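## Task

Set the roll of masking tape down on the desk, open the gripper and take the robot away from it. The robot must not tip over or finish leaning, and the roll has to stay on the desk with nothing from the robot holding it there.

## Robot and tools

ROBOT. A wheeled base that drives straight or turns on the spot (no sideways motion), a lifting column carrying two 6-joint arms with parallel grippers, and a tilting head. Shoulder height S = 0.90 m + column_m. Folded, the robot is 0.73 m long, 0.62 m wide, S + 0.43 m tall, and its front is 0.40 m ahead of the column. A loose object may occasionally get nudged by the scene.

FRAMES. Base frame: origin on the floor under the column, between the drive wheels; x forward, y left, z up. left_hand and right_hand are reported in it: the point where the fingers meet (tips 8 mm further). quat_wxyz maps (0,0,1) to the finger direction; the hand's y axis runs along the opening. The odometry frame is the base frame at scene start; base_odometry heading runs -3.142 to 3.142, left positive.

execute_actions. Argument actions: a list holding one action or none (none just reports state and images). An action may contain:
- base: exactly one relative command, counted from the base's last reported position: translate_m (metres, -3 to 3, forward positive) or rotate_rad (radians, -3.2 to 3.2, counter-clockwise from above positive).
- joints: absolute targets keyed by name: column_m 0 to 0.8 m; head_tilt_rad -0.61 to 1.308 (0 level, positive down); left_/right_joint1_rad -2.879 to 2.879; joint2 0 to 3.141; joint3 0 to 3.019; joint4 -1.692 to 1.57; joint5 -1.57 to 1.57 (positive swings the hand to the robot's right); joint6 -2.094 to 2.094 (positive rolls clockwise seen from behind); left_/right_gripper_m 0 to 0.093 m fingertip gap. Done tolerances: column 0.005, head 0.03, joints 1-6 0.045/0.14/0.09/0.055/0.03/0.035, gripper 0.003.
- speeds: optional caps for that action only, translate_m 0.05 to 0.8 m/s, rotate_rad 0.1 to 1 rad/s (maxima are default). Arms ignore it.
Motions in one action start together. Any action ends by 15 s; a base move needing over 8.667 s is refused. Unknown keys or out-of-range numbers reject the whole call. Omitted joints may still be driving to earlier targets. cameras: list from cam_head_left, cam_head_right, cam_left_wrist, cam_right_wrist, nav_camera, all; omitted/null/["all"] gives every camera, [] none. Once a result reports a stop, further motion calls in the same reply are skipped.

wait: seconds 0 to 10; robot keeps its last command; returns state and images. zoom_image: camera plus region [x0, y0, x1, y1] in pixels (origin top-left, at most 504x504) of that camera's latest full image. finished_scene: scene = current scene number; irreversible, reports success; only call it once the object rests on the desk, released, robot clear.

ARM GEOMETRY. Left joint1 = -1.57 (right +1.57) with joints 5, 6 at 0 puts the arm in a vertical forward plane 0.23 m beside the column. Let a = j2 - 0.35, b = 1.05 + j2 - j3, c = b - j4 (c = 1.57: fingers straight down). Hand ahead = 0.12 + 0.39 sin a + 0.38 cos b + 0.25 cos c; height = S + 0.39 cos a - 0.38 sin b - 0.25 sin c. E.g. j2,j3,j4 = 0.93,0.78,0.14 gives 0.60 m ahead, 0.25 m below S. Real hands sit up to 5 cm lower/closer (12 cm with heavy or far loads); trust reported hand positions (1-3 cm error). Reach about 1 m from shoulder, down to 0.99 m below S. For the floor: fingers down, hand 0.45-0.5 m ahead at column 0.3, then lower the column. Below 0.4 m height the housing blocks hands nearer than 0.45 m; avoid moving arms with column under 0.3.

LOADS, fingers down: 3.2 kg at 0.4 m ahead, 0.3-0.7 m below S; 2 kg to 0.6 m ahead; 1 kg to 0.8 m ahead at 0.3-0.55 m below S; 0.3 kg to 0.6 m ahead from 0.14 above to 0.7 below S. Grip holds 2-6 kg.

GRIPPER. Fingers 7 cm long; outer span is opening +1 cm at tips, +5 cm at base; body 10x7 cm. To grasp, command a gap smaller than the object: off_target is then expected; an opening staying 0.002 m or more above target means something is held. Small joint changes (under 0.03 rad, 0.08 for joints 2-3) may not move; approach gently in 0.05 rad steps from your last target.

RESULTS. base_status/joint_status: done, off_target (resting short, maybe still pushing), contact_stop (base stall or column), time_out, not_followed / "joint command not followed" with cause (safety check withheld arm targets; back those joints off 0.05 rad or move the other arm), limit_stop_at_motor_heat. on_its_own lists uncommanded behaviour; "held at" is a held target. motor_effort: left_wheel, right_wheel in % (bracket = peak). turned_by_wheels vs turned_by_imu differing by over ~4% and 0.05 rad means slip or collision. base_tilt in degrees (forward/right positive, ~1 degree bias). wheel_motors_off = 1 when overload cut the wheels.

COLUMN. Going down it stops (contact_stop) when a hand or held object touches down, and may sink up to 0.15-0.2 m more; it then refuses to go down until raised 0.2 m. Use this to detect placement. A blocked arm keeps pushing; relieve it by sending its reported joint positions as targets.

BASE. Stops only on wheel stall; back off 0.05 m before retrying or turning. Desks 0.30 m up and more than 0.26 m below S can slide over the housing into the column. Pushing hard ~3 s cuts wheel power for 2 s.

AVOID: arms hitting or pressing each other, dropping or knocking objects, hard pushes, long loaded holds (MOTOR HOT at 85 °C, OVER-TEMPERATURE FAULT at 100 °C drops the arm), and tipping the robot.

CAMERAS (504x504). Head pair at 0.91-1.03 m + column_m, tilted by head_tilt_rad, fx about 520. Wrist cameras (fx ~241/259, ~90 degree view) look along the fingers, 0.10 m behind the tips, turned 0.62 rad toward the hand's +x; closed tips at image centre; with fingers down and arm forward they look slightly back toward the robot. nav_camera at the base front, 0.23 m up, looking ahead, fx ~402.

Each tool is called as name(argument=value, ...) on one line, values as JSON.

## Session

execute_actions(actions=[{"joints":{"head_tilt_rad":0.5}}], cameras=["cam_head_left","nav_camera"])

Scene clock: 0.77 s.
base_odometry: x=+0.000 y=+0.000 heading=+0.000 (m, m, rad; odometry frame)
turned_by_wheels: +0.000 (rad since the last result)
turned_by_imu: +0.000 (rad since the last result)
base_tilt: forward=-0.4 right=+0.7 (deg)
base_status: not commanded
joint_positions: column_m=+0.553 head_tilt_rad=+0.518 left_joint1_rad=-1.599 left_joint2_rad=+0.861 left_joint3_rad=+0.356 left_joint4_rad=-0.925 left_joint5_rad=-0.020 left_joint6_rad=+0.049 left_gripper_m=+0.094 right_joint1_rad=+1.573 right_joint2_rad=+0.855 right_joint3_rad=+0.414 right_joint4_rad=-0.982 right_joint5_rad=+0.048 right_joint6_rad=+0.043 right_gripper_m=+0.094
joint_status: all done
wheel_motors_off: 0
motor_effort: left_wheel=+3(3) right_wheel=+2(0) (%)
left_hand: x=+0.1271 y=+0.2224 z=+1.2567 quat_wxyz=(+0.437, -0.038, -0.898, +0.010) (m; base frame)
right_hand: x=+0.1505 y=-0.2332 z=+1.2577 quat_wxyz=(+0.434, -0.008, -0.900, +0.030) (m; base frame)
pictures: cam_head_left, nav_camera
Images, in order (width x height): cam_head_left 504x504, nav_camera 504x504.

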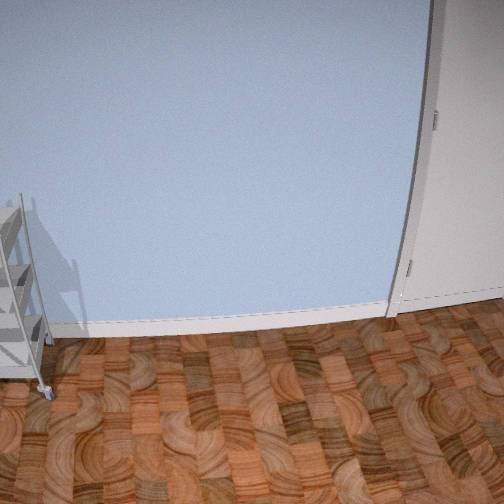

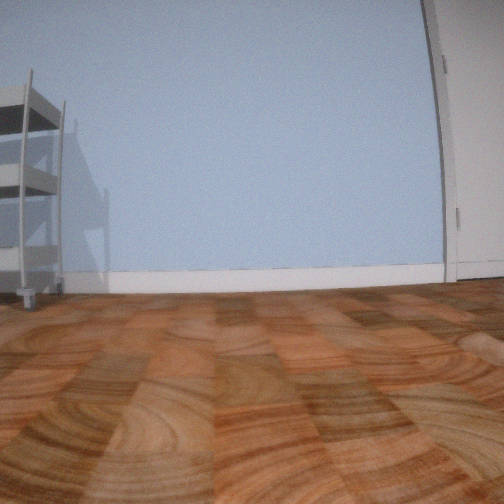

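execute_actions(actions=[{"base":{"rotate_rad":1.6}}], cameras=["cam_head_left"])

execute_actions(actions=[{"base":{"rotate_rad":1.6}}], cameras=["cam_head_left"])

execute_actions(actions=[{"base":{"rotate_rad":1.6}}], cameras=["cam_head_left"])

Scene clock: 4.17 s.
base_odometry: x=+0.000 y=+0.000 heading=+1.599 (m, m, rad; odometry frame)
turned_by_wheels: +1.599 (rad since the last result)
turned_by_imu: +1.625 (rad since the last result)
base_tilt: forward=-0.3 right=+0.8 (deg)
base_status: done
joint_positions: column_m=+0.553 head_tilt_rad=+0.518 left_joint1_rad=-1.599 left_joint2_rad=+0.861 left_joint3_rad=+0.356 left_joint4_rad=-0.925 left_joint5_rad=-0.020 left_joint6_rad=+0.049 left_gripper_m=+0.094 right_joint1_rad=+1.573 right_joint2_rad=+0.855 right_joint3_rad=+0.414 right_joint4_rad=-0.982 right_joint5_rad=+0.048 right_joint6_rad=+0.043 right_gripper_m=+0.094
joint_status: not commanded
wheel_motors_off: 0
motor_effort: left_wheel=-5(51) right_wheel=+4(36) (%)
left_hand: x=+0.1271 y=+0.2224 z=+1.2567 quat_wxyz=(+0.437, -0.038, -0.898, +0.010) (m; base frame)
right_hand: x=+0.1505 y=-0.2332 z=+1.2577 quat_wxyz=(+0.434, -0.008, -0.900, +0.030) (m; base frame)
pictures: cam_head_left
Images, in order (width x height): cam_head_left 504x504.

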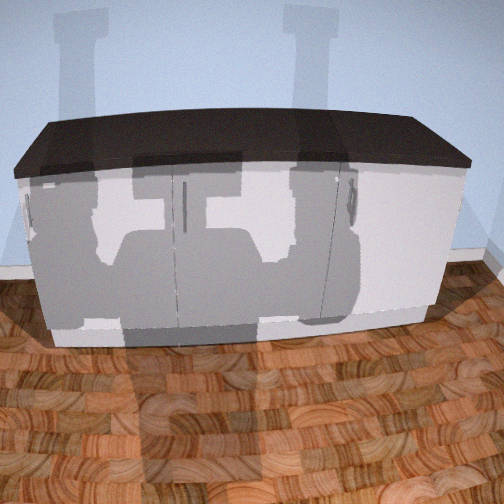

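Scene clock: 7.23 s.
base_odometry: x=+0.000 y=+0.000 heading=-3.085 (m, m, rad; odometry frame)
turned_by_wheels: +1.599 (rad since the last result)
turned_by_imu: +1.629 (rad since the last result)
base_tilt: forward=-0.4 right=+0.7 (deg)
base_status: done
joint_positions: column_m=+0.553 head_tilt_rad=+0.518 left_joint1_rad=-1.599 left_joint2_rad=+0.861 left_joint3_rad=+0.356 left_joint4_rad=-0.925 left_joint5_rad=-0.020 left_joint6_rad=+0.049 left_gripper_m=+0.094 right_joint1_rad=+1.573 right_joint2_rad=+0.855 right_joint3_rad=+0.414 right_joint4_rad=-0.982 right_joint5_rad=+0.048 right_joint6_rad=+0.043 right_gripper_m=+0.094
joint_status: not commanded
wheel_motors_off: 0
motor_effort: left_wheel=-5(31) right_wheel=+5(26) (%)
left_hand: x=+0.1271 y=+0.2224 z=+1.2567 quat_wxyz=(+0.437, -0.038, -0.898, +0.010) (m; base frame)
right_hand: x=+0.1505 y=-0.2332 z=+1.2577 quat_wxyz=(+0.434, -0.008, -0.900, +0.030) (m; base frame)
pictures: cam_head_left
Images, in order (width x height): cam_head_left 504x504.

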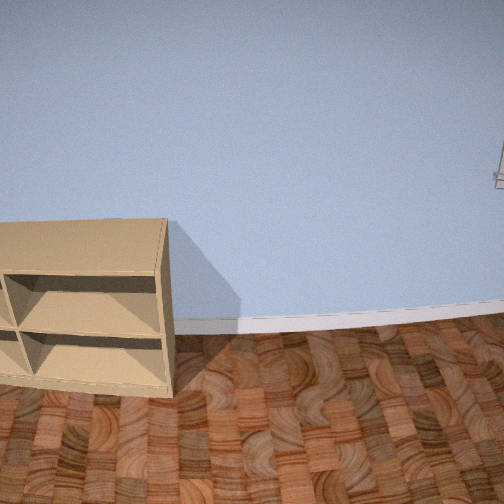

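Scene clock: 10.40 s.
base_odometry: x=+0.000 y=+0.000 heading=-1.486 (m, m, rad; odometry frame)
turned_by_wheels: +1.599 (rad since the last result)
turned_by_imu: +1.629 (rad since the last result)
base_tilt: forward=-0.2 right=+0.7 (deg)
base_status: done
joint_positions: column_m=+0.553 head_tilt_rad=+0.518 left_joint1_rad=-1.599 left_joint2_rad=+0.861 left_joint3_rad=+0.356 left_joint4_rad=-0.925 left_joint5_rad=-0.020 left_joint6_rad=+0.049 left_gripper_m=+0.094 right_joint1_rad=+1.573 right_joint2_rad=+0.855 right_joint3_rad=+0.414 right_joint4_rad=-0.982 right_joint5_rad=+0.048 right_joint6_rad=+0.043 right_gripper_m=+0.094
joint_status: not commanded
wheel_motors_off: 0
motor_effort: left_wheel=-5(31) right_wheel=+4(27) (%)
left_hand: x=+0.1271 y=+0.2224 z=+1.2567 quat_wxyz=(+0.437, -0.038, -0.898, +0.010) (m; base frame)
right_hand: x=+0.1505 y=-0.2332 z=+1.2577 quat_wxyz=(+0.434, -0.008, -0.900, +0.030) (m; base frame)
pictures: cam_head_left
Images, in order (width x height): cam_head_left 504x504.

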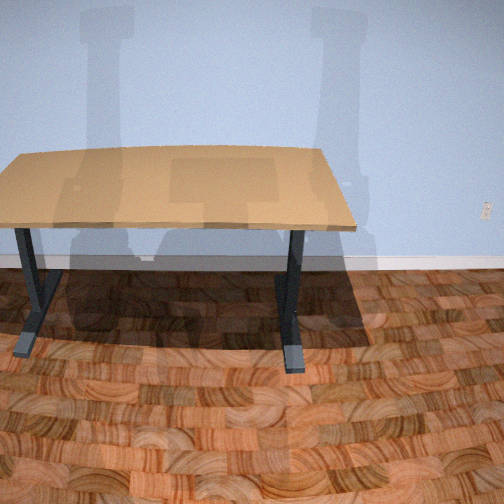

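Tape unseen; check the shelf.

execute_actions(actions=[{"base":{"rotate_rad":-0.9}}], cameras=["cam_head_left","nav_camera"])

Scene clock: 12.90 s.
base_odometry: x=+0.000 y=+0.000 heading=-2.384 (m, m, rad; odometry frame)
turned_by_wheels: -0.899 (rad since the last result)
turned_by_imu: -0.913 (rad since the last result)
base_tilt: forward=-0.4 right=+0.6 (deg)
base_status: done
joint_positions: column_m=+0.553 head_tilt_rad=+0.518 left_joint1_rad=-1.599 left_joint2_rad=+0.861 left_joint3_rad=+0.356 left_joint4_rad=-0.925 left_joint5_rad=-0.020 left_joint6_rad=+0.049 left_gripper_m=+0.094 right_joint1_rad=+1.573 right_joint2_rad=+0.855 right_joint3_rad=+0.414 right_joint4_rad=-0.982 right_joint5_rad=+0.048 right_joint6_rad=+0.043 right_gripper_m=+0.094
joint_status: not commanded
wheel_motors_off: 0
motor_effort: left_wheel=+1(21) right_wheel=-4(22) (%)
left_hand: x=+0.1271 y=+0.2224 z=+1.2567 quat_wxyz=(+0.437, -0.038, -0.898, +0.010) (m; base frame)
right_hand: x=+0.1505 y=-0.2332 z=+1.2577 quat_wxyz=(+0.434, -0.008, -0.900, +0.030) (m; base frame)
pictures: cam_head_left, nav_camera
Images, in order (width x height): cam_head_left 504x504, nav_camera 504x504.

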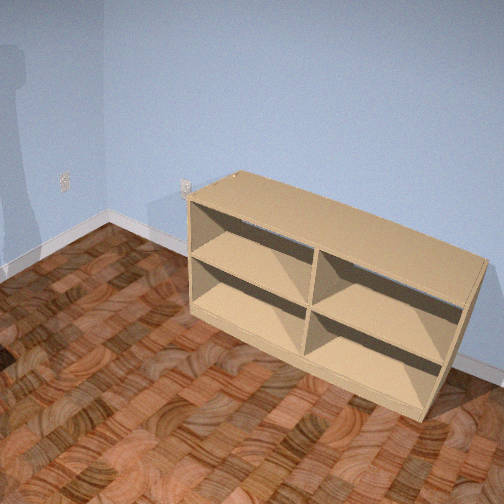

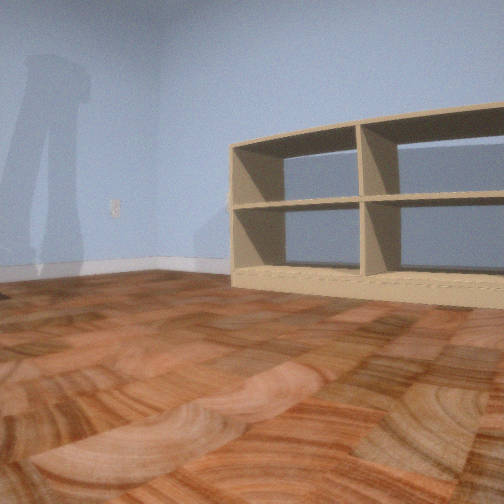

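Try the cart.

execute_actions(actions=[{"base":{"rotate_rad":3.1},"joints":{"column_m":0.8,"head_tilt_rad":0.7}}], cameras=["cam_head_left","nav_camera"])

Scene clock: 17.83 s.
base_odometry: x=+0.000 y=+0.000 heading=+0.715 (m, m, rad; odometry frame)
turned_by_wheels: +3.099 (rad since the last result)
turned_by_imu: +3.156 (rad since the last result)
base_tilt: forward=-0.3 right=+0.7 (deg)
base_status: done
joint_positions: column_m=+0.799 head_tilt_rad=+0.703 left_joint1_rad=-1.599 left_joint2_rad=+0.861 left_joint3_rad=+0.356 left_joint4_rad=-0.925 left_joint5_rad=-0.020 left_joint6_rad=+0.049 left_gripper_m=+0.094 right_joint1_rad=+1.573 right_joint2_rad=+0.855 right_joint3_rad=+0.414 right_joint4_rad=-0.982 right_joint5_rad=+0.048 right_joint6_rad=+0.043 right_gripper_m=+0.094
joint_status: all done
joint sent to its limit — the command would take column_m past its upper limit, so that joint was sent only as far as its limit.
wheel_motors_off: 0
motor_effort: left_wheel=-5(37) right_wheel=+4(31) (%)
left_hand: x=+0.1271 y=+0.2224 z=+1.5026 quat_wxyz=(+0.437, -0.038, -0.898, +0.010) (m; base frame)
right_hand: x=+0.1507 y=-0.2332 z=+1.5036 quat_wxyz=(+0.434, -0.008, -0.900, +0.030) (m; base frame)
pictures: cam_head_left, nav_camera
Images, in order (width x height): cam_head_left 504x504, nav_camera 504x504.

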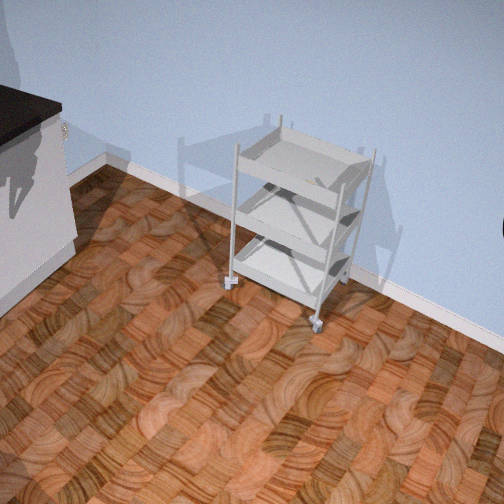

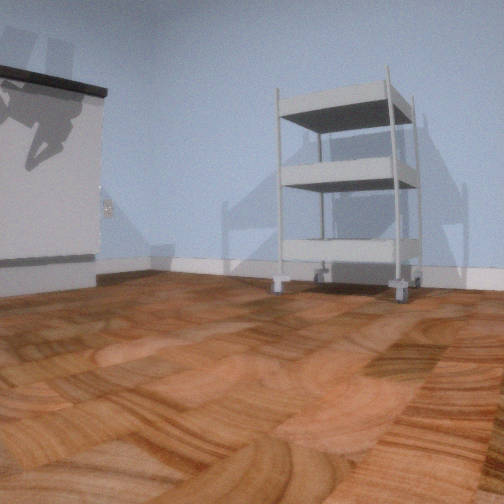

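Something in top tray. Approach with the right arm ready.

execute_actions(actions=[{"base":{"translate_m":1.0},"joints":{"head_tilt_rad":1.0,"right_joint2_rad":1.15,"right_joint3_rad":1.0,"right_joint4_rad":-0.37,"right_joint5_rad":0,"right_joint6_rad":0}}], cameras=["cam_head_left","cam_right_wrist"])

Scene clock: 21.70 s.
base_odometry: x=+0.755 y=+0.656 heading=+0.715 (m, m, rad; odometry frame)
turned_by_wheels: +0.000 (rad since the last result)
turned_by_imu: +0.001 (rad since the last result)
base_tilt: forward=-0.3 right=+0.5 (deg)
base_status: done
joint_positions: column_m=+0.799 head_tilt_rad=+1.000 left_joint1_rad=-1.599 left_joint2_rad=+0.861 left_joint3_rad=+0.357 left_joint4_rad=-0.925 left_joint5_rad=-0.020 left_joint6_rad=+0.049 left_gripper_m=+0.094 right_joint1_rad=+1.573 right_joint2_rad=+1.156 right_joint3_rad=+0.995 right_joint4_rad=-0.372 right_joint5_rad=+0.002 right_joint6_rad=+0.005 right_gripper_m=+0.094
joint_status: all done
wheel_motors_off: 0
motor_effort: left_wheel=+0(58) right_wheel=+0(55) (%)
left_hand: x=+0.1277 y=+0.2224 z=+1.5024 quat_wxyz=(+0.437, -0.038, -0.899, +0.010) (m; base frame)
right_hand: x=+0.5355 y=-0.2247 z=+1.3632 quat_wxyz=(+0.005, -0.002, -1.000, +0.000) (m; base frame)
pictures: cam_head_left, cam_right_wrist
Images, in order (width x height): cam_head_left 504x504, cam_right_wrist 504x504.

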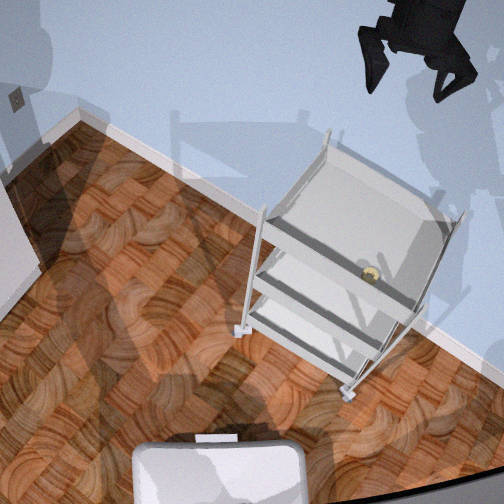

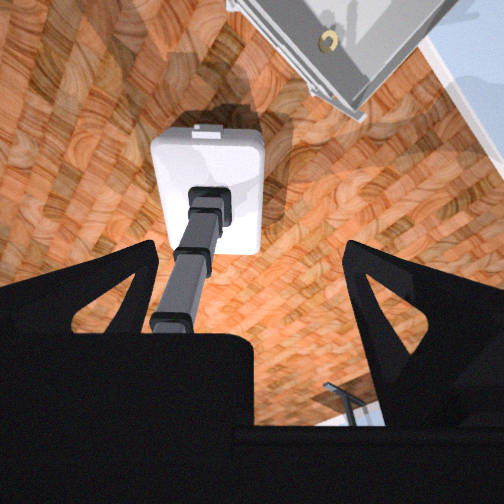

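execute_actions(actions=[{"base":{"rotate_rad":-0.2},"joints":{"column_m":0.45}}], cameras=[])

execute_actions(actions=[{"base":{"translate_m":0.15}}], cameras=["cam_head_left","cam_right_wrist"])

Scene clock: 27.03 s.
base_odometry: x=+0.755 y=+0.656 heading=+0.516 (m, m, rad; odometry frame)
turned_by_wheels: -0.199 (rad since the last result)
turned_by_imu: -0.198 (rad since the last result)
base_tilt: forward=-0.4 right=+0.5 (deg)
base_status: done
joint_positions: column_m=+0.450 head_tilt_rad=+1.000 left_joint1_rad=-1.599 left_joint2_rad=+0.861 left_joint3_rad=+0.357 left_joint4_rad=-0.925 left_joint5_rad=-0.020 left_joint6_rad=+0.049 left_gripper_m=+0.094 right_joint1_rad=+1.573 right_joint2_rad=+1.156 right_joint3_rad=+0.995 right_joint4_rad=-0.372 right_joint5_rad=+0.002 right_joint6_rad=+0.005 right_gripper_m=+0.094
joint_status: all done
wheel_motors_off: 0
motor_effort: left_wheel=+3(39) right_wheel=-1(46) (%)
left_hand: x=+0.1277 y=+0.2224 z=+1.1536 quat_wxyz=(+0.437, -0.038, -0.899, +0.010) (m; base frame)
right_hand: x=+0.5355 y=-0.2246 z=+1.0145 quat_wxyz=(+0.005, -0.002, -1.000, +0.000) (m; base frame)
pictures: none
No camera images: the call's "cameras" was empty. Leave "cameras" out to get every camera's image.

Scene clock: 28.83 s.
base_odometry: x=+0.886 y=+0.730 heading=+0.515 (m, m, rad; odometry frame)
turned_by_wheels: -0.001 (rad since the last result)
turned_by_imu: +0.000 (rad since the last result)
base_tilt: forward=-0.3 right=+0.7 (deg)
base_status: done
joint_positions: column_m=+0.450 head_tilt_rad=+1.001 left_joint1_rad=-1.599 left_joint2_rad=+0.861 left_joint3_rad=+0.357 left_joint4_rad=-0.925 left_joint5_rad=-0.020 left_joint6_rad=+0.049 left_gripper_m=+0.094 right_joint1_rad=+1.573 right_joint2_rad=+1.156 right_joint3_rad=+0.994 right_joint4_rad=-0.372 right_joint5_rad=+0.002 right_joint6_rad=+0.005 right_gripper_m=+0.094
joint_status: not commanded
wheel_motors_off: 0
motor_effort: left_wheel=-2(50) right_wheel=+1(49) (%)
left_hand: x=+0.1273 y=+0.2224 z=+1.1537 quat_wxyz=(+0.437, -0.038, -0.898, +0.010) (m; base frame)
right_hand: x=+0.5353 y=-0.2246 z=+1.0144 quat_wxyz=(+0.005, -0.002, -1.000, +0.000) (m; base frame)
pictures: cam_head_left, cam_right_wrist
Images, in order (width x height): cam_head_left 504x504, cam_right_wrist 504x504.

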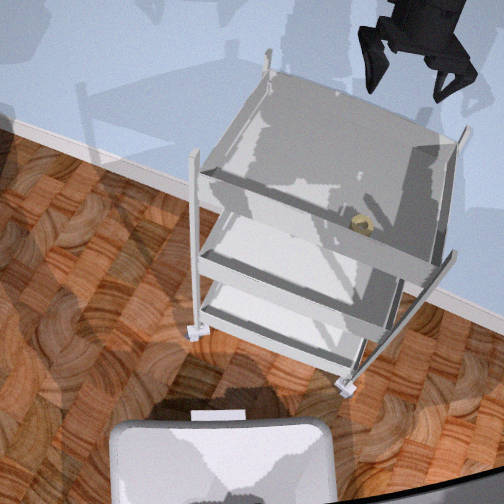

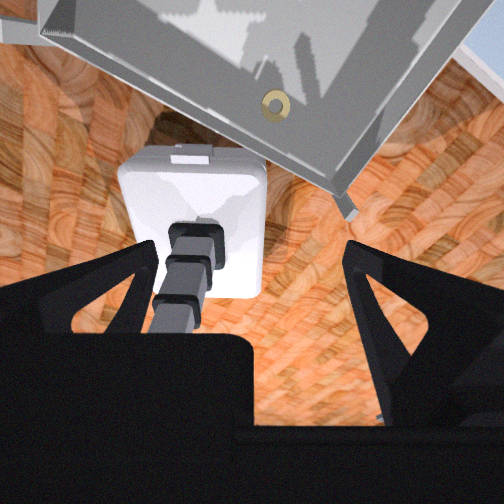

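execute_actions(actions=[{"joints":{"column_m":0.3,"right_joint1_rad":1.52}}], cameras=["cam_right_wrist"])

Scene clock: 31.43 s.
base_odometry: x=+0.886 y=+0.730 heading=+0.515 (m, m, rad; odometry frame)
turned_by_wheels: +0.000 (rad since the last result)
turned_by_imu: +0.001 (rad since the last result)
base_tilt: forward=-0.3 right=+0.6 (deg)
base_status: not commanded
joint_positions: column_m=+0.300 head_tilt_rad=+1.001 left_joint1_rad=-1.599 left_joint2_rad=+0.861 left_joint3_rad=+0.357 left_joint4_rad=-0.925 left_joint5_rad=-0.020 left_joint6_rad=+0.049 left_gripper_m=+0.094 right_joint1_rad=+1.524 right_joint2_rad=+1.156 right_joint3_rad=+0.994 right_joint4_rad=-0.372 right_joint5_rad=+0.001 right_joint6_rad=+0.005 right_gripper_m=+0.094
joint_status: all done
wheel_motors_off: 0
motor_effort: left_wheel=-2(2) right_wheel=+2(2) (%)
left_hand: x=+0.1273 y=+0.2224 z=+1.0037 quat_wxyz=(+0.437, -0.038, -0.898, +0.010) (m; base frame)
right_hand: x=+0.5350 y=-0.2499 z=+0.8649 quat_wxyz=(+0.005, -0.014, -1.000, +0.021) (m; base frame)
pictures: cam_right_wrist
Images, in order (width x height): cam_right_wrist 504x504.

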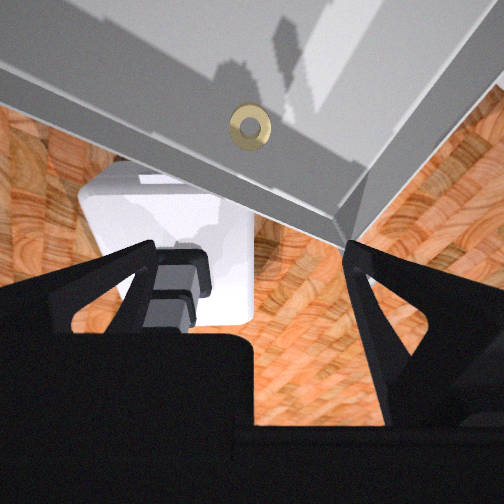

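execute_actions(actions=[{"base":{"translate_m":0.03},"joints":{"column_m":0.18}}], cameras=["cam_right_wrist"])

Scene clock: 33.87 s.
base_odometry: x=+0.912 y=+0.745 heading=+0.515 (m, m, rad; odometry frame)
turned_by_wheels: -0.001 (rad since the last result)
turned_by_imu: +0.000 (rad since the last result)
base_tilt: forward=-0.2 right=+0.6 (deg)
base_status: done
joint_positions: column_m=+0.180 head_tilt_rad=+1.001 left_joint1_rad=-1.599 left_joint2_rad=+0.861 left_joint3_rad=+0.357 left_joint4_rad=-0.925 left_joint5_rad=-0.020 left_joint6_rad=+0.049 left_gripper_m=+0.094 right_joint1_rad=+1.524 right_joint2_rad=+1.156 right_joint3_rad=+0.994 right_joint4_rad=-0.372 right_joint5_rad=+0.001 right_joint6_rad=+0.005 right_gripper_m=+0.094
joint_status: all done
wheel_motors_off: 0
motor_effort: left_wheel=-2(45) right_wheel=+1(36) (%)
left_hand: x=+0.1273 y=+0.2224 z=+0.8838 quat_wxyz=(+0.437, -0.038, -0.898, +0.010) (m; base frame)
right_hand: x=+0.5350 y=-0.2499 z=+0.7449 quat_wxyz=(+0.005, -0.014, -1.000, +0.021) (m; base frame)
pictures: cam_right_wrist
Images, in order (width x height): cam_right_wrist 504x504.

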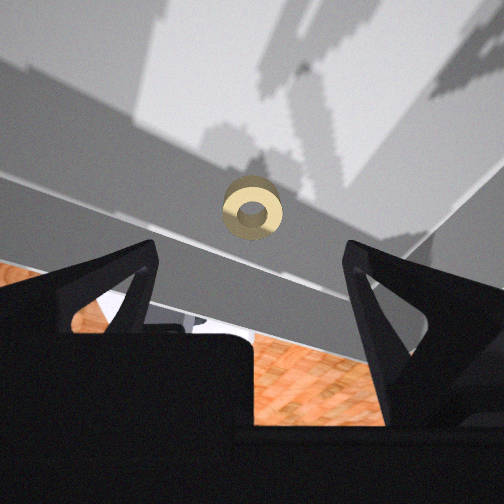

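execute_actions(actions=[{"joints":{"column_m":0.1}}], cameras=[])

execute_actions(actions=[{"joints":{"right_gripper_m":0.01}}], cameras=["cam_right_wrist"])

Scene clock: 35.80 s.
base_odometry: x=+0.912 y=+0.745 heading=+0.514 (m, m, rad; odometry frame)
turned_by_wheels: +0.000 (rad since the last result)
turned_by_imu: +0.001 (rad since the last result)
base_tilt: forward=-0.3 right=+0.7 (deg)
base_status: not commanded
joint_positions: column_m=+0.100 head_tilt_rad=+1.001 left_joint1_rad=-1.599 left_joint2_rad=+0.861 left_joint3_rad=+0.357 left_joint4_rad=-0.925 left_joint5_rad=-0.020 left_joint6_rad=+0.049 left_gripper_m=+0.094 right_joint1_rad=+1.524 right_joint2_rad=+1.139 right_joint3_rad=+0.993 right_joint4_rad=-0.376 right_joint5_rad=-0.010 right_joint6_rad=-0.003 right_gripper_m=+0.094
joint_status: all done
wheel_motors_off: 0
motor_effort: left_wheel=-2(3) right_wheel=+4(5) (%)
left_hand: x=+0.1273 y=+0.2224 z=+0.8037 quat_wxyz=(+0.437, -0.038, -0.898, +0.010) (m; base frame)
right_hand: x=+0.5391 y=-0.2478 z=+0.6719 quat_wxyz=(-0.001, -0.010, -1.000, +0.015) (m; base frame)
pictures: none
No camera images: the call's "cameras" was empty. Leave "cameras" out to get every camera's image.

Scene clock: 36.50 s.
base_odometry: x=+0.912 y=+0.745 heading=+0.514 (m, m, rad; odometry frame)
turned_by_wheels: +0.000 (rad since the last result)
turned_by_imu: +0.000 (rad since the last result)
base_tilt: forward=-0.2 right=+0.7 (deg)
base_status: not commanded
joint_positions: column_m=+0.100 head_tilt_rad=+1.001 left_joint1_rad=-1.599 left_joint2_rad=+0.861 left_joint3_rad=+0.357 left_joint4_rad=-0.925 left_joint5_rad=-0.020 left_joint6_rad=+0.049 left_gripper_m=+0.094 right_joint1_rad=+1.524 right_joint2_rad=+1.139 right_joint3_rad=+0.993 right_joint4_rad=-0.376 right_joint5_rad=-0.004 right_joint6_rad=-0.003 right_gripper_m=+0.038
joint_status: right_gripper_m off_target (ended at +0.038, target +0.010)
wheel_motors_off: 0
motor_effort: left_wheel=-3(3) right_wheel=+3(5) (%)
left_hand: x=+0.1273 y=+0.2224 z=+0.8037 quat_wxyz=(+0.437, -0.038, -0.898, +0.010) (m; base frame)
right_hand: x=+0.5391 y=-0.2488 z=+0.6719 quat_wxyz=(-0.001, -0.010, -1.000, +0.018) (m; base frame)
pictures: cam_right_wrist
Images, in order (width x height): cam_right_wrist 504x504.

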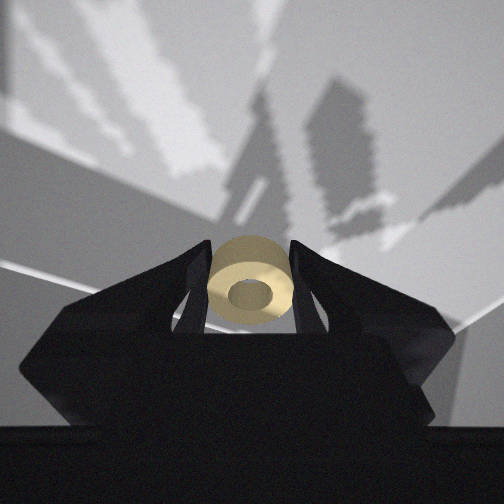

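execute_actions(actions=[{"joints":{"column_m":0.45}}], cameras=[])

execute_actions(actions=[{"base":{"translate_m":-1.1}}], cameras=[])

execute_actions(actions=[{"base":{"rotate_rad":-2.05}}], cameras=[])

execute_actions(actions=[{"base":{"translate_m":1.0},"joints":{"column_m":0.25}}], cameras=["cam_head_left"])

Scene clock: 41.83 s.
base_odometry: x=+0.912 y=+0.745 heading=+0.514 (m, m, rad; odometry frame)
turned_by_wheels: +0.000 (rad since the last result)
turned_by_imu: +0.002 (rad since the last result)
base_tilt: forward=-0.4 right=+0.7 (deg)
base_status: not commanded
joint_positions: column_m=+0.450 head_tilt_rad=+1.001 left_joint1_rad=-1.599 left_joint2_rad=+0.861 left_joint3_rad=+0.357 left_joint4_rad=-0.925 left_joint5_rad=-0.020 left_joint6_rad=+0.049 left_gripper_m=+0.094 right_joint1_rad=+1.524 right_joint2_rad=+1.139 right_joint3_rad=+0.993 right_joint4_rad=-0.376 right_joint5_rad=-0.003 right_joint6_rad=-0.003 right_gripper_m=+0.038
joint_status: all done
wheel_motors_off: 0
motor_effort: left_wheel=-3(3) right_wheel=+4(3) (%)
left_hand: x=+0.1273 y=+0.2224 z=+1.1537 quat_wxyz=(+0.437, -0.038, -0.898, +0.010) (m; base frame)
right_hand: x=+0.5391 y=-0.2490 z=+1.0218 quat_wxyz=(-0.001, -0.010, -1.000, +0.019) (m; base frame)
pictures: none
No camera images: the call's "cameras" was empty. Leave "cameras" out to get every camera's image.

Scene clock: 45.40 s.
base_odometry: x=-0.046 y=+0.203 heading=+0.514 (m, m, rad; odometry frame)
turned_by_wheels: +0.000 (rad since the last result)
turned_by_imu: +0.002 (rad since the last result)
base_tilt: forward=-0.4 right=+0.7 (deg)
base_status: done
joint_positions: column_m=+0.450 head_tilt_rad=+1.001 left_joint1_rad=-1.599 left_joint2_rad=+0.861 left_joint3_rad=+0.354 left_joint4_rad=-0.925 left_joint5_rad=-0.020 left_joint6_rad=+0.049 left_gripper_m=+0.094 right_joint1_rad=+1.524 right_joint2_rad=+1.139 right_joint3_rad=+0.991 right_joint4_rad=-0.376 right_joint5_rad=-0.002 right_joint6_rad=-0.003 right_gripper_m=+0.038
joint_status: not commanded
wheel_motors_off: 0
motor_effort: left_wheel=+0(58) right_wheel=+0(61) (%)
left_hand: x=+0.1257 y=+0.2224 z=+1.1542 quat_wxyz=(+0.439, -0.038, -0.898, +0.010) (m; base frame)
right_hand: x=+0.5380 y=-0.2491 z=+1.0215 quat_wxyz=(+0.000, -0.010, -1.000, +0.019) (m; base frame)
pictures: none
No camera images: the call's "cameras" was empty. Leave "cameras" out to get every camera's image.

Scene clock: 48.97 s.
base_odometry: x=-0.046 y=+0.203 heading=-1.535 (m, m, rad; odometry frame)
turned_by_wheels: -2.049 (rad since the last result)
turned_by_imu: -2.080 (rad since the last result)
base_tilt: forward=-0.3 right=+0.7 (deg)
base_status: done
joint_positions: column_m=+0.450 head_tilt_rad=+1.001 left_joint1_rad=-1.599 left_joint2_rad=+0.861 left_joint3_rad=+0.354 left_joint4_rad=-0.925 left_joint5_rad=-0.020 left_joint6_rad=+0.049 left_gripper_m=+0.094 right_joint1_rad=+1.524 right_joint2_rad=+1.139 right_joint3_rad=+0.991 right_joint4_rad=-0.376 right_joint5_rad=-0.002 right_joint6_rad=-0.003 right_gripper_m=+0.038
joint_status: not commanded
wheel_motors_off: 0
motor_effort: left_wheel=+5(57) right_wheel=-5(45) (%)
left_hand: x=+0.1257 y=+0.2224 z=+1.1542 quat_wxyz=(+0.439, -0.038, -0.898, +0.010) (m; base frame)
right_hand: x=+0.5380 y=-0.2492 z=+1.0215 quat_wxyz=(+0.000, -0.010, -1.000, +0.019) (m; base frame)
pictures: none
No camera images: the call's "cameras" was empty. Leave "cameras" out to get every camera's image.

Scene clock: 52.53 s.
base_odometry: x=-0.010 y=-0.796 heading=-1.535 (m, m, rad; odometry frame)
turned_by_wheels: +0.000 (rad since the last result)
turned_by_imu: +0.001 (rad since the last result)
base_tilt: forward=-0.3 right=+0.8 (deg)
base_status: done
joint_positions: column_m=+0.250 head_tilt_rad=+1.001 left_joint1_rad=-1.599 left_joint2_rad=+0.861 left_joint3_rad=+0.356 left_joint4_rad=-0.925 left_joint5_rad=-0.020 left_joint6_rad=+0.049 left_gripper_m=+0.094 right_joint1_rad=+1.524 right_joint2_rad=+1.139 right_joint3_rad=+0.992 right_joint4_rad=-0.376 right_joint5_rad=-0.002 right_joint6_rad=-0.003 right_gripper_m=+0.038
joint_status: all done
wheel_motors_off: 0
motor_effort: left_wheel=-1(61) right_wheel=+1(48) (%)
left_hand: x=+0.1267 y=+0.2224 z=+0.9540 quat_wxyz=(+0.438, -0.038, -0.898, +0.010) (m; base frame)
right_hand: x=+0.5385 y=-0.2492 z=+0.8217 quat_wxyz=(-0.001, -0.010, -1.000, +0.019) (m; base frame)
pictures: cam_head_left
Images, in order (width x height): cam_head_left 504x504.

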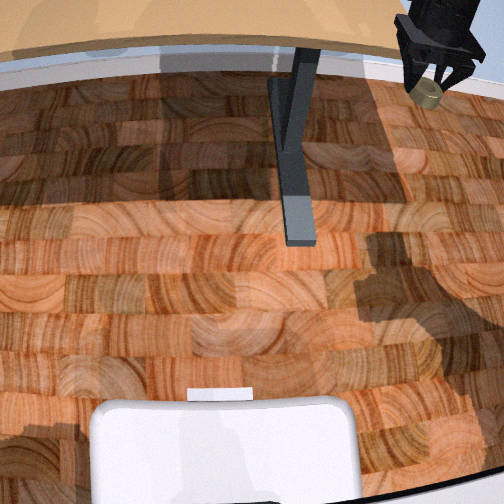

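Near the desk's right end; turn left a bit, then advance.

execute_actions(actions=[{"base":{"rotate_rad":0.35}}], cameras=[])

execute_actions(actions=[{"base":{"translate_m":0.4}}], cameras=["cam_head_left"])

Scene clock: 54.40 s.
base_odometry: x=-0.010 y=-0.796 heading=-1.186 (m, m, rad; odometry frame)
turned_by_wheels: +0.349 (rad since the last result)
turned_by_imu: +0.354 (rad since the last result)
base_tilt: forward=-0.4 right=+0.5 (deg)
base_status: done
joint_positions: column_m=+0.250 head_tilt_rad=+1.001 left_joint1_rad=-1.599 left_joint2_rad=+0.861 left_joint3_rad=+0.356 left_joint4_rad=-0.925 left_joint5_rad=-0.020 left_joint6_rad=+0.049 left_gripper_m=+0.094 right_joint1_rad=+1.524 right_joint2_rad=+1.139 right_joint3_rad=+0.992 right_joint4_rad=-0.376 right_joint5_rad=-0.001 right_joint6_rad=-0.003 right_gripper_m=+0.038
joint_status: not commanded
wheel_motors_off: 0
motor_effort: left_wheel=-6(58) right_wheel=+1(34) (%)
left_hand: x=+0.1267 y=+0.2224 z=+0.9540 quat_wxyz=(+0.438, -0.038, -0.898, +0.010) (m; base frame)
right_hand: x=+0.5385 y=-0.2493 z=+0.8217 quat_wxyz=(-0.001, -0.010, -1.000, +0.020) (m; base frame)
pictures: none
No camera images: the call's "cameras" was empty. Leave "cameras" out to get every camera's image.

Scene clock: 56.83 s.
base_odometry: x=+0.140 y=-1.167 heading=-1.185 (m, m, rad; odometry frame)
turned_by_wheels: +0.001 (rad since the last result)
turned_by_imu: +0.002 (rad since the last result)
base_tilt: forward=-0.2 right=+0.7 (deg)
base_status: done
joint_positions: column_m=+0.250 head_tilt_rad=+1.001 left_joint1_rad=-1.599 left_joint2_rad=+0.861 left_joint3_rad=+0.357 left_joint4_rad=-0.925 left_joint5_rad=-0.020 left_joint6_rad=+0.049 left_gripper_m=+0.094 right_joint1_rad=+1.524 right_joint2_rad=+1.139 right_joint3_rad=+0.993 right_joint4_rad=-0.376 right_joint5_rad=-0.001 right_joint6_rad=-0.003 right_gripper_m=+0.038
joint_status: not commanded
wheel_motors_off: 0
motor_effort: left_wheel=+1(55) right_wheel=-3(46) (%)
left_hand: x=+0.1277 y=+0.2224 z=+0.9536 quat_wxyz=(+0.437, -0.038, -0.899, +0.010) (m; base frame)
right_hand: x=+0.5391 y=-0.2493 z=+0.8217 quat_wxyz=(-0.001, -0.010, -1.000, +0.020) (m; base frame)
pictures: cam_head_left
Images, in order (width x height): cam_head_left 504x504.

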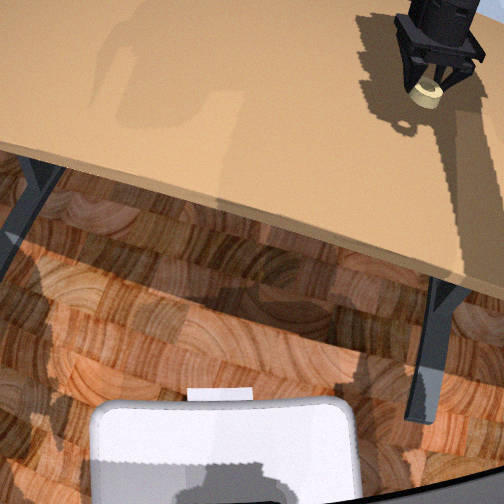

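execute_actions(actions=[{"joints":{"right_gripper_m":0.09}}], cameras=[])

execute_actions(actions=[{"base":{"translate_m":-0.4},"joints":{"column_m":0.4}}], cameras=[])

finished_scene(scene=2)

Scene clock: 59.53 s.
base_odometry: x=+0.140 y=-1.167 heading=-1.185 (m, m, rad; odometry frame)
turned_by_wheels: +0.000 (rad since the last result)
turned_by_imu: +0.001 (rad since the last result)
base_tilt: forward=-0.3 right=+0.6 (deg)
base_status: not commanded
joint_positions: column_m=+0.250 head_tilt_rad=+1.001 left_joint1_rad=-1.599 left_joint2_rad=+0.861 left_joint3_rad=+0.357 left_joint4_rad=-0.925 left_joint5_rad=-0.020 left_joint6_rad=+0.049 left_gripper_m=+0.094 right_joint1_rad=+1.524 right_joint2_rad=+1.139 right_joint3_rad=+0.993 right_joint4_rad=-0.376 right_joint5_rad=-0.001 right_joint6_rad=-0.003 right_gripper_m=+0.090
joint_status: all done
wheel_motors_off: 0
motor_effort: left_wheel=+1(1) right_wheel=-1(2) (%)
left_hand: x=+0.1277 y=+0.2224 z=+0.9536 quat_wxyz=(+0.437, -0.038, -0.899, +0.010) (m; base frame)
right_hand: x=+0.5391 y=-0.2493 z=+0.8217 quat_wxyz=(-0.001, -0.010, -1.000, +0.020) (m; base frame)
pictures: none
No camera images: the call's "cameras" was empty. Leave "cameras" out to get every camera's image.

Scene clock: 62.07 s.
base_odometry: x=-0.010 y=-0.796 heading=-1.185 (m, m, rad; odometry frame)
turned_by_wheels: +0.001 (rad since the last result)
turned_by_imu: +0.002 (rad since the last result)
base_tilt: forward=-0.2 right=+0.7 (deg)
base_status: done
joint_positions: column_m=+0.400 head_tilt_rad=+1.001 left_joint1_rad=-1.599 left_joint2_rad=+0.861 left_joint3_rad=+0.354 left_joint4_rad=-0.925 left_joint5_rad=-0.020 left_joint6_rad=+0.049 left_gripper_m=+0.094 right_joint1_rad=+1.524 right_joint2_rad=+1.140 right_joint3_rad=+0.991 right_joint4_rad=-0.376 right_joint5_rad=-0.001 right_joint6_rad=-0.003 right_gripper_m=+0.090
joint_status: all done
wheel_motors_off: 0
motor_effort: left_wheel=-1(55) right_wheel=-1(51) (%)
left_hand: x=+0.1261 y=+0.2224 z=+1.1041 quat_wxyz=(+0.438, -0.038, -0.898, +0.010) (m; base frame)
right_hand: x=+0.5374 y=-0.2493 z=+0.9709 quat_wxyz=(+0.001, -0.010, -1.000, +0.020) (m; base frame)
pictures: none
No camera images: the call's "cameras" was empty. Leave "cameras" out to get every camera's image.

The scene is finished: the task was done.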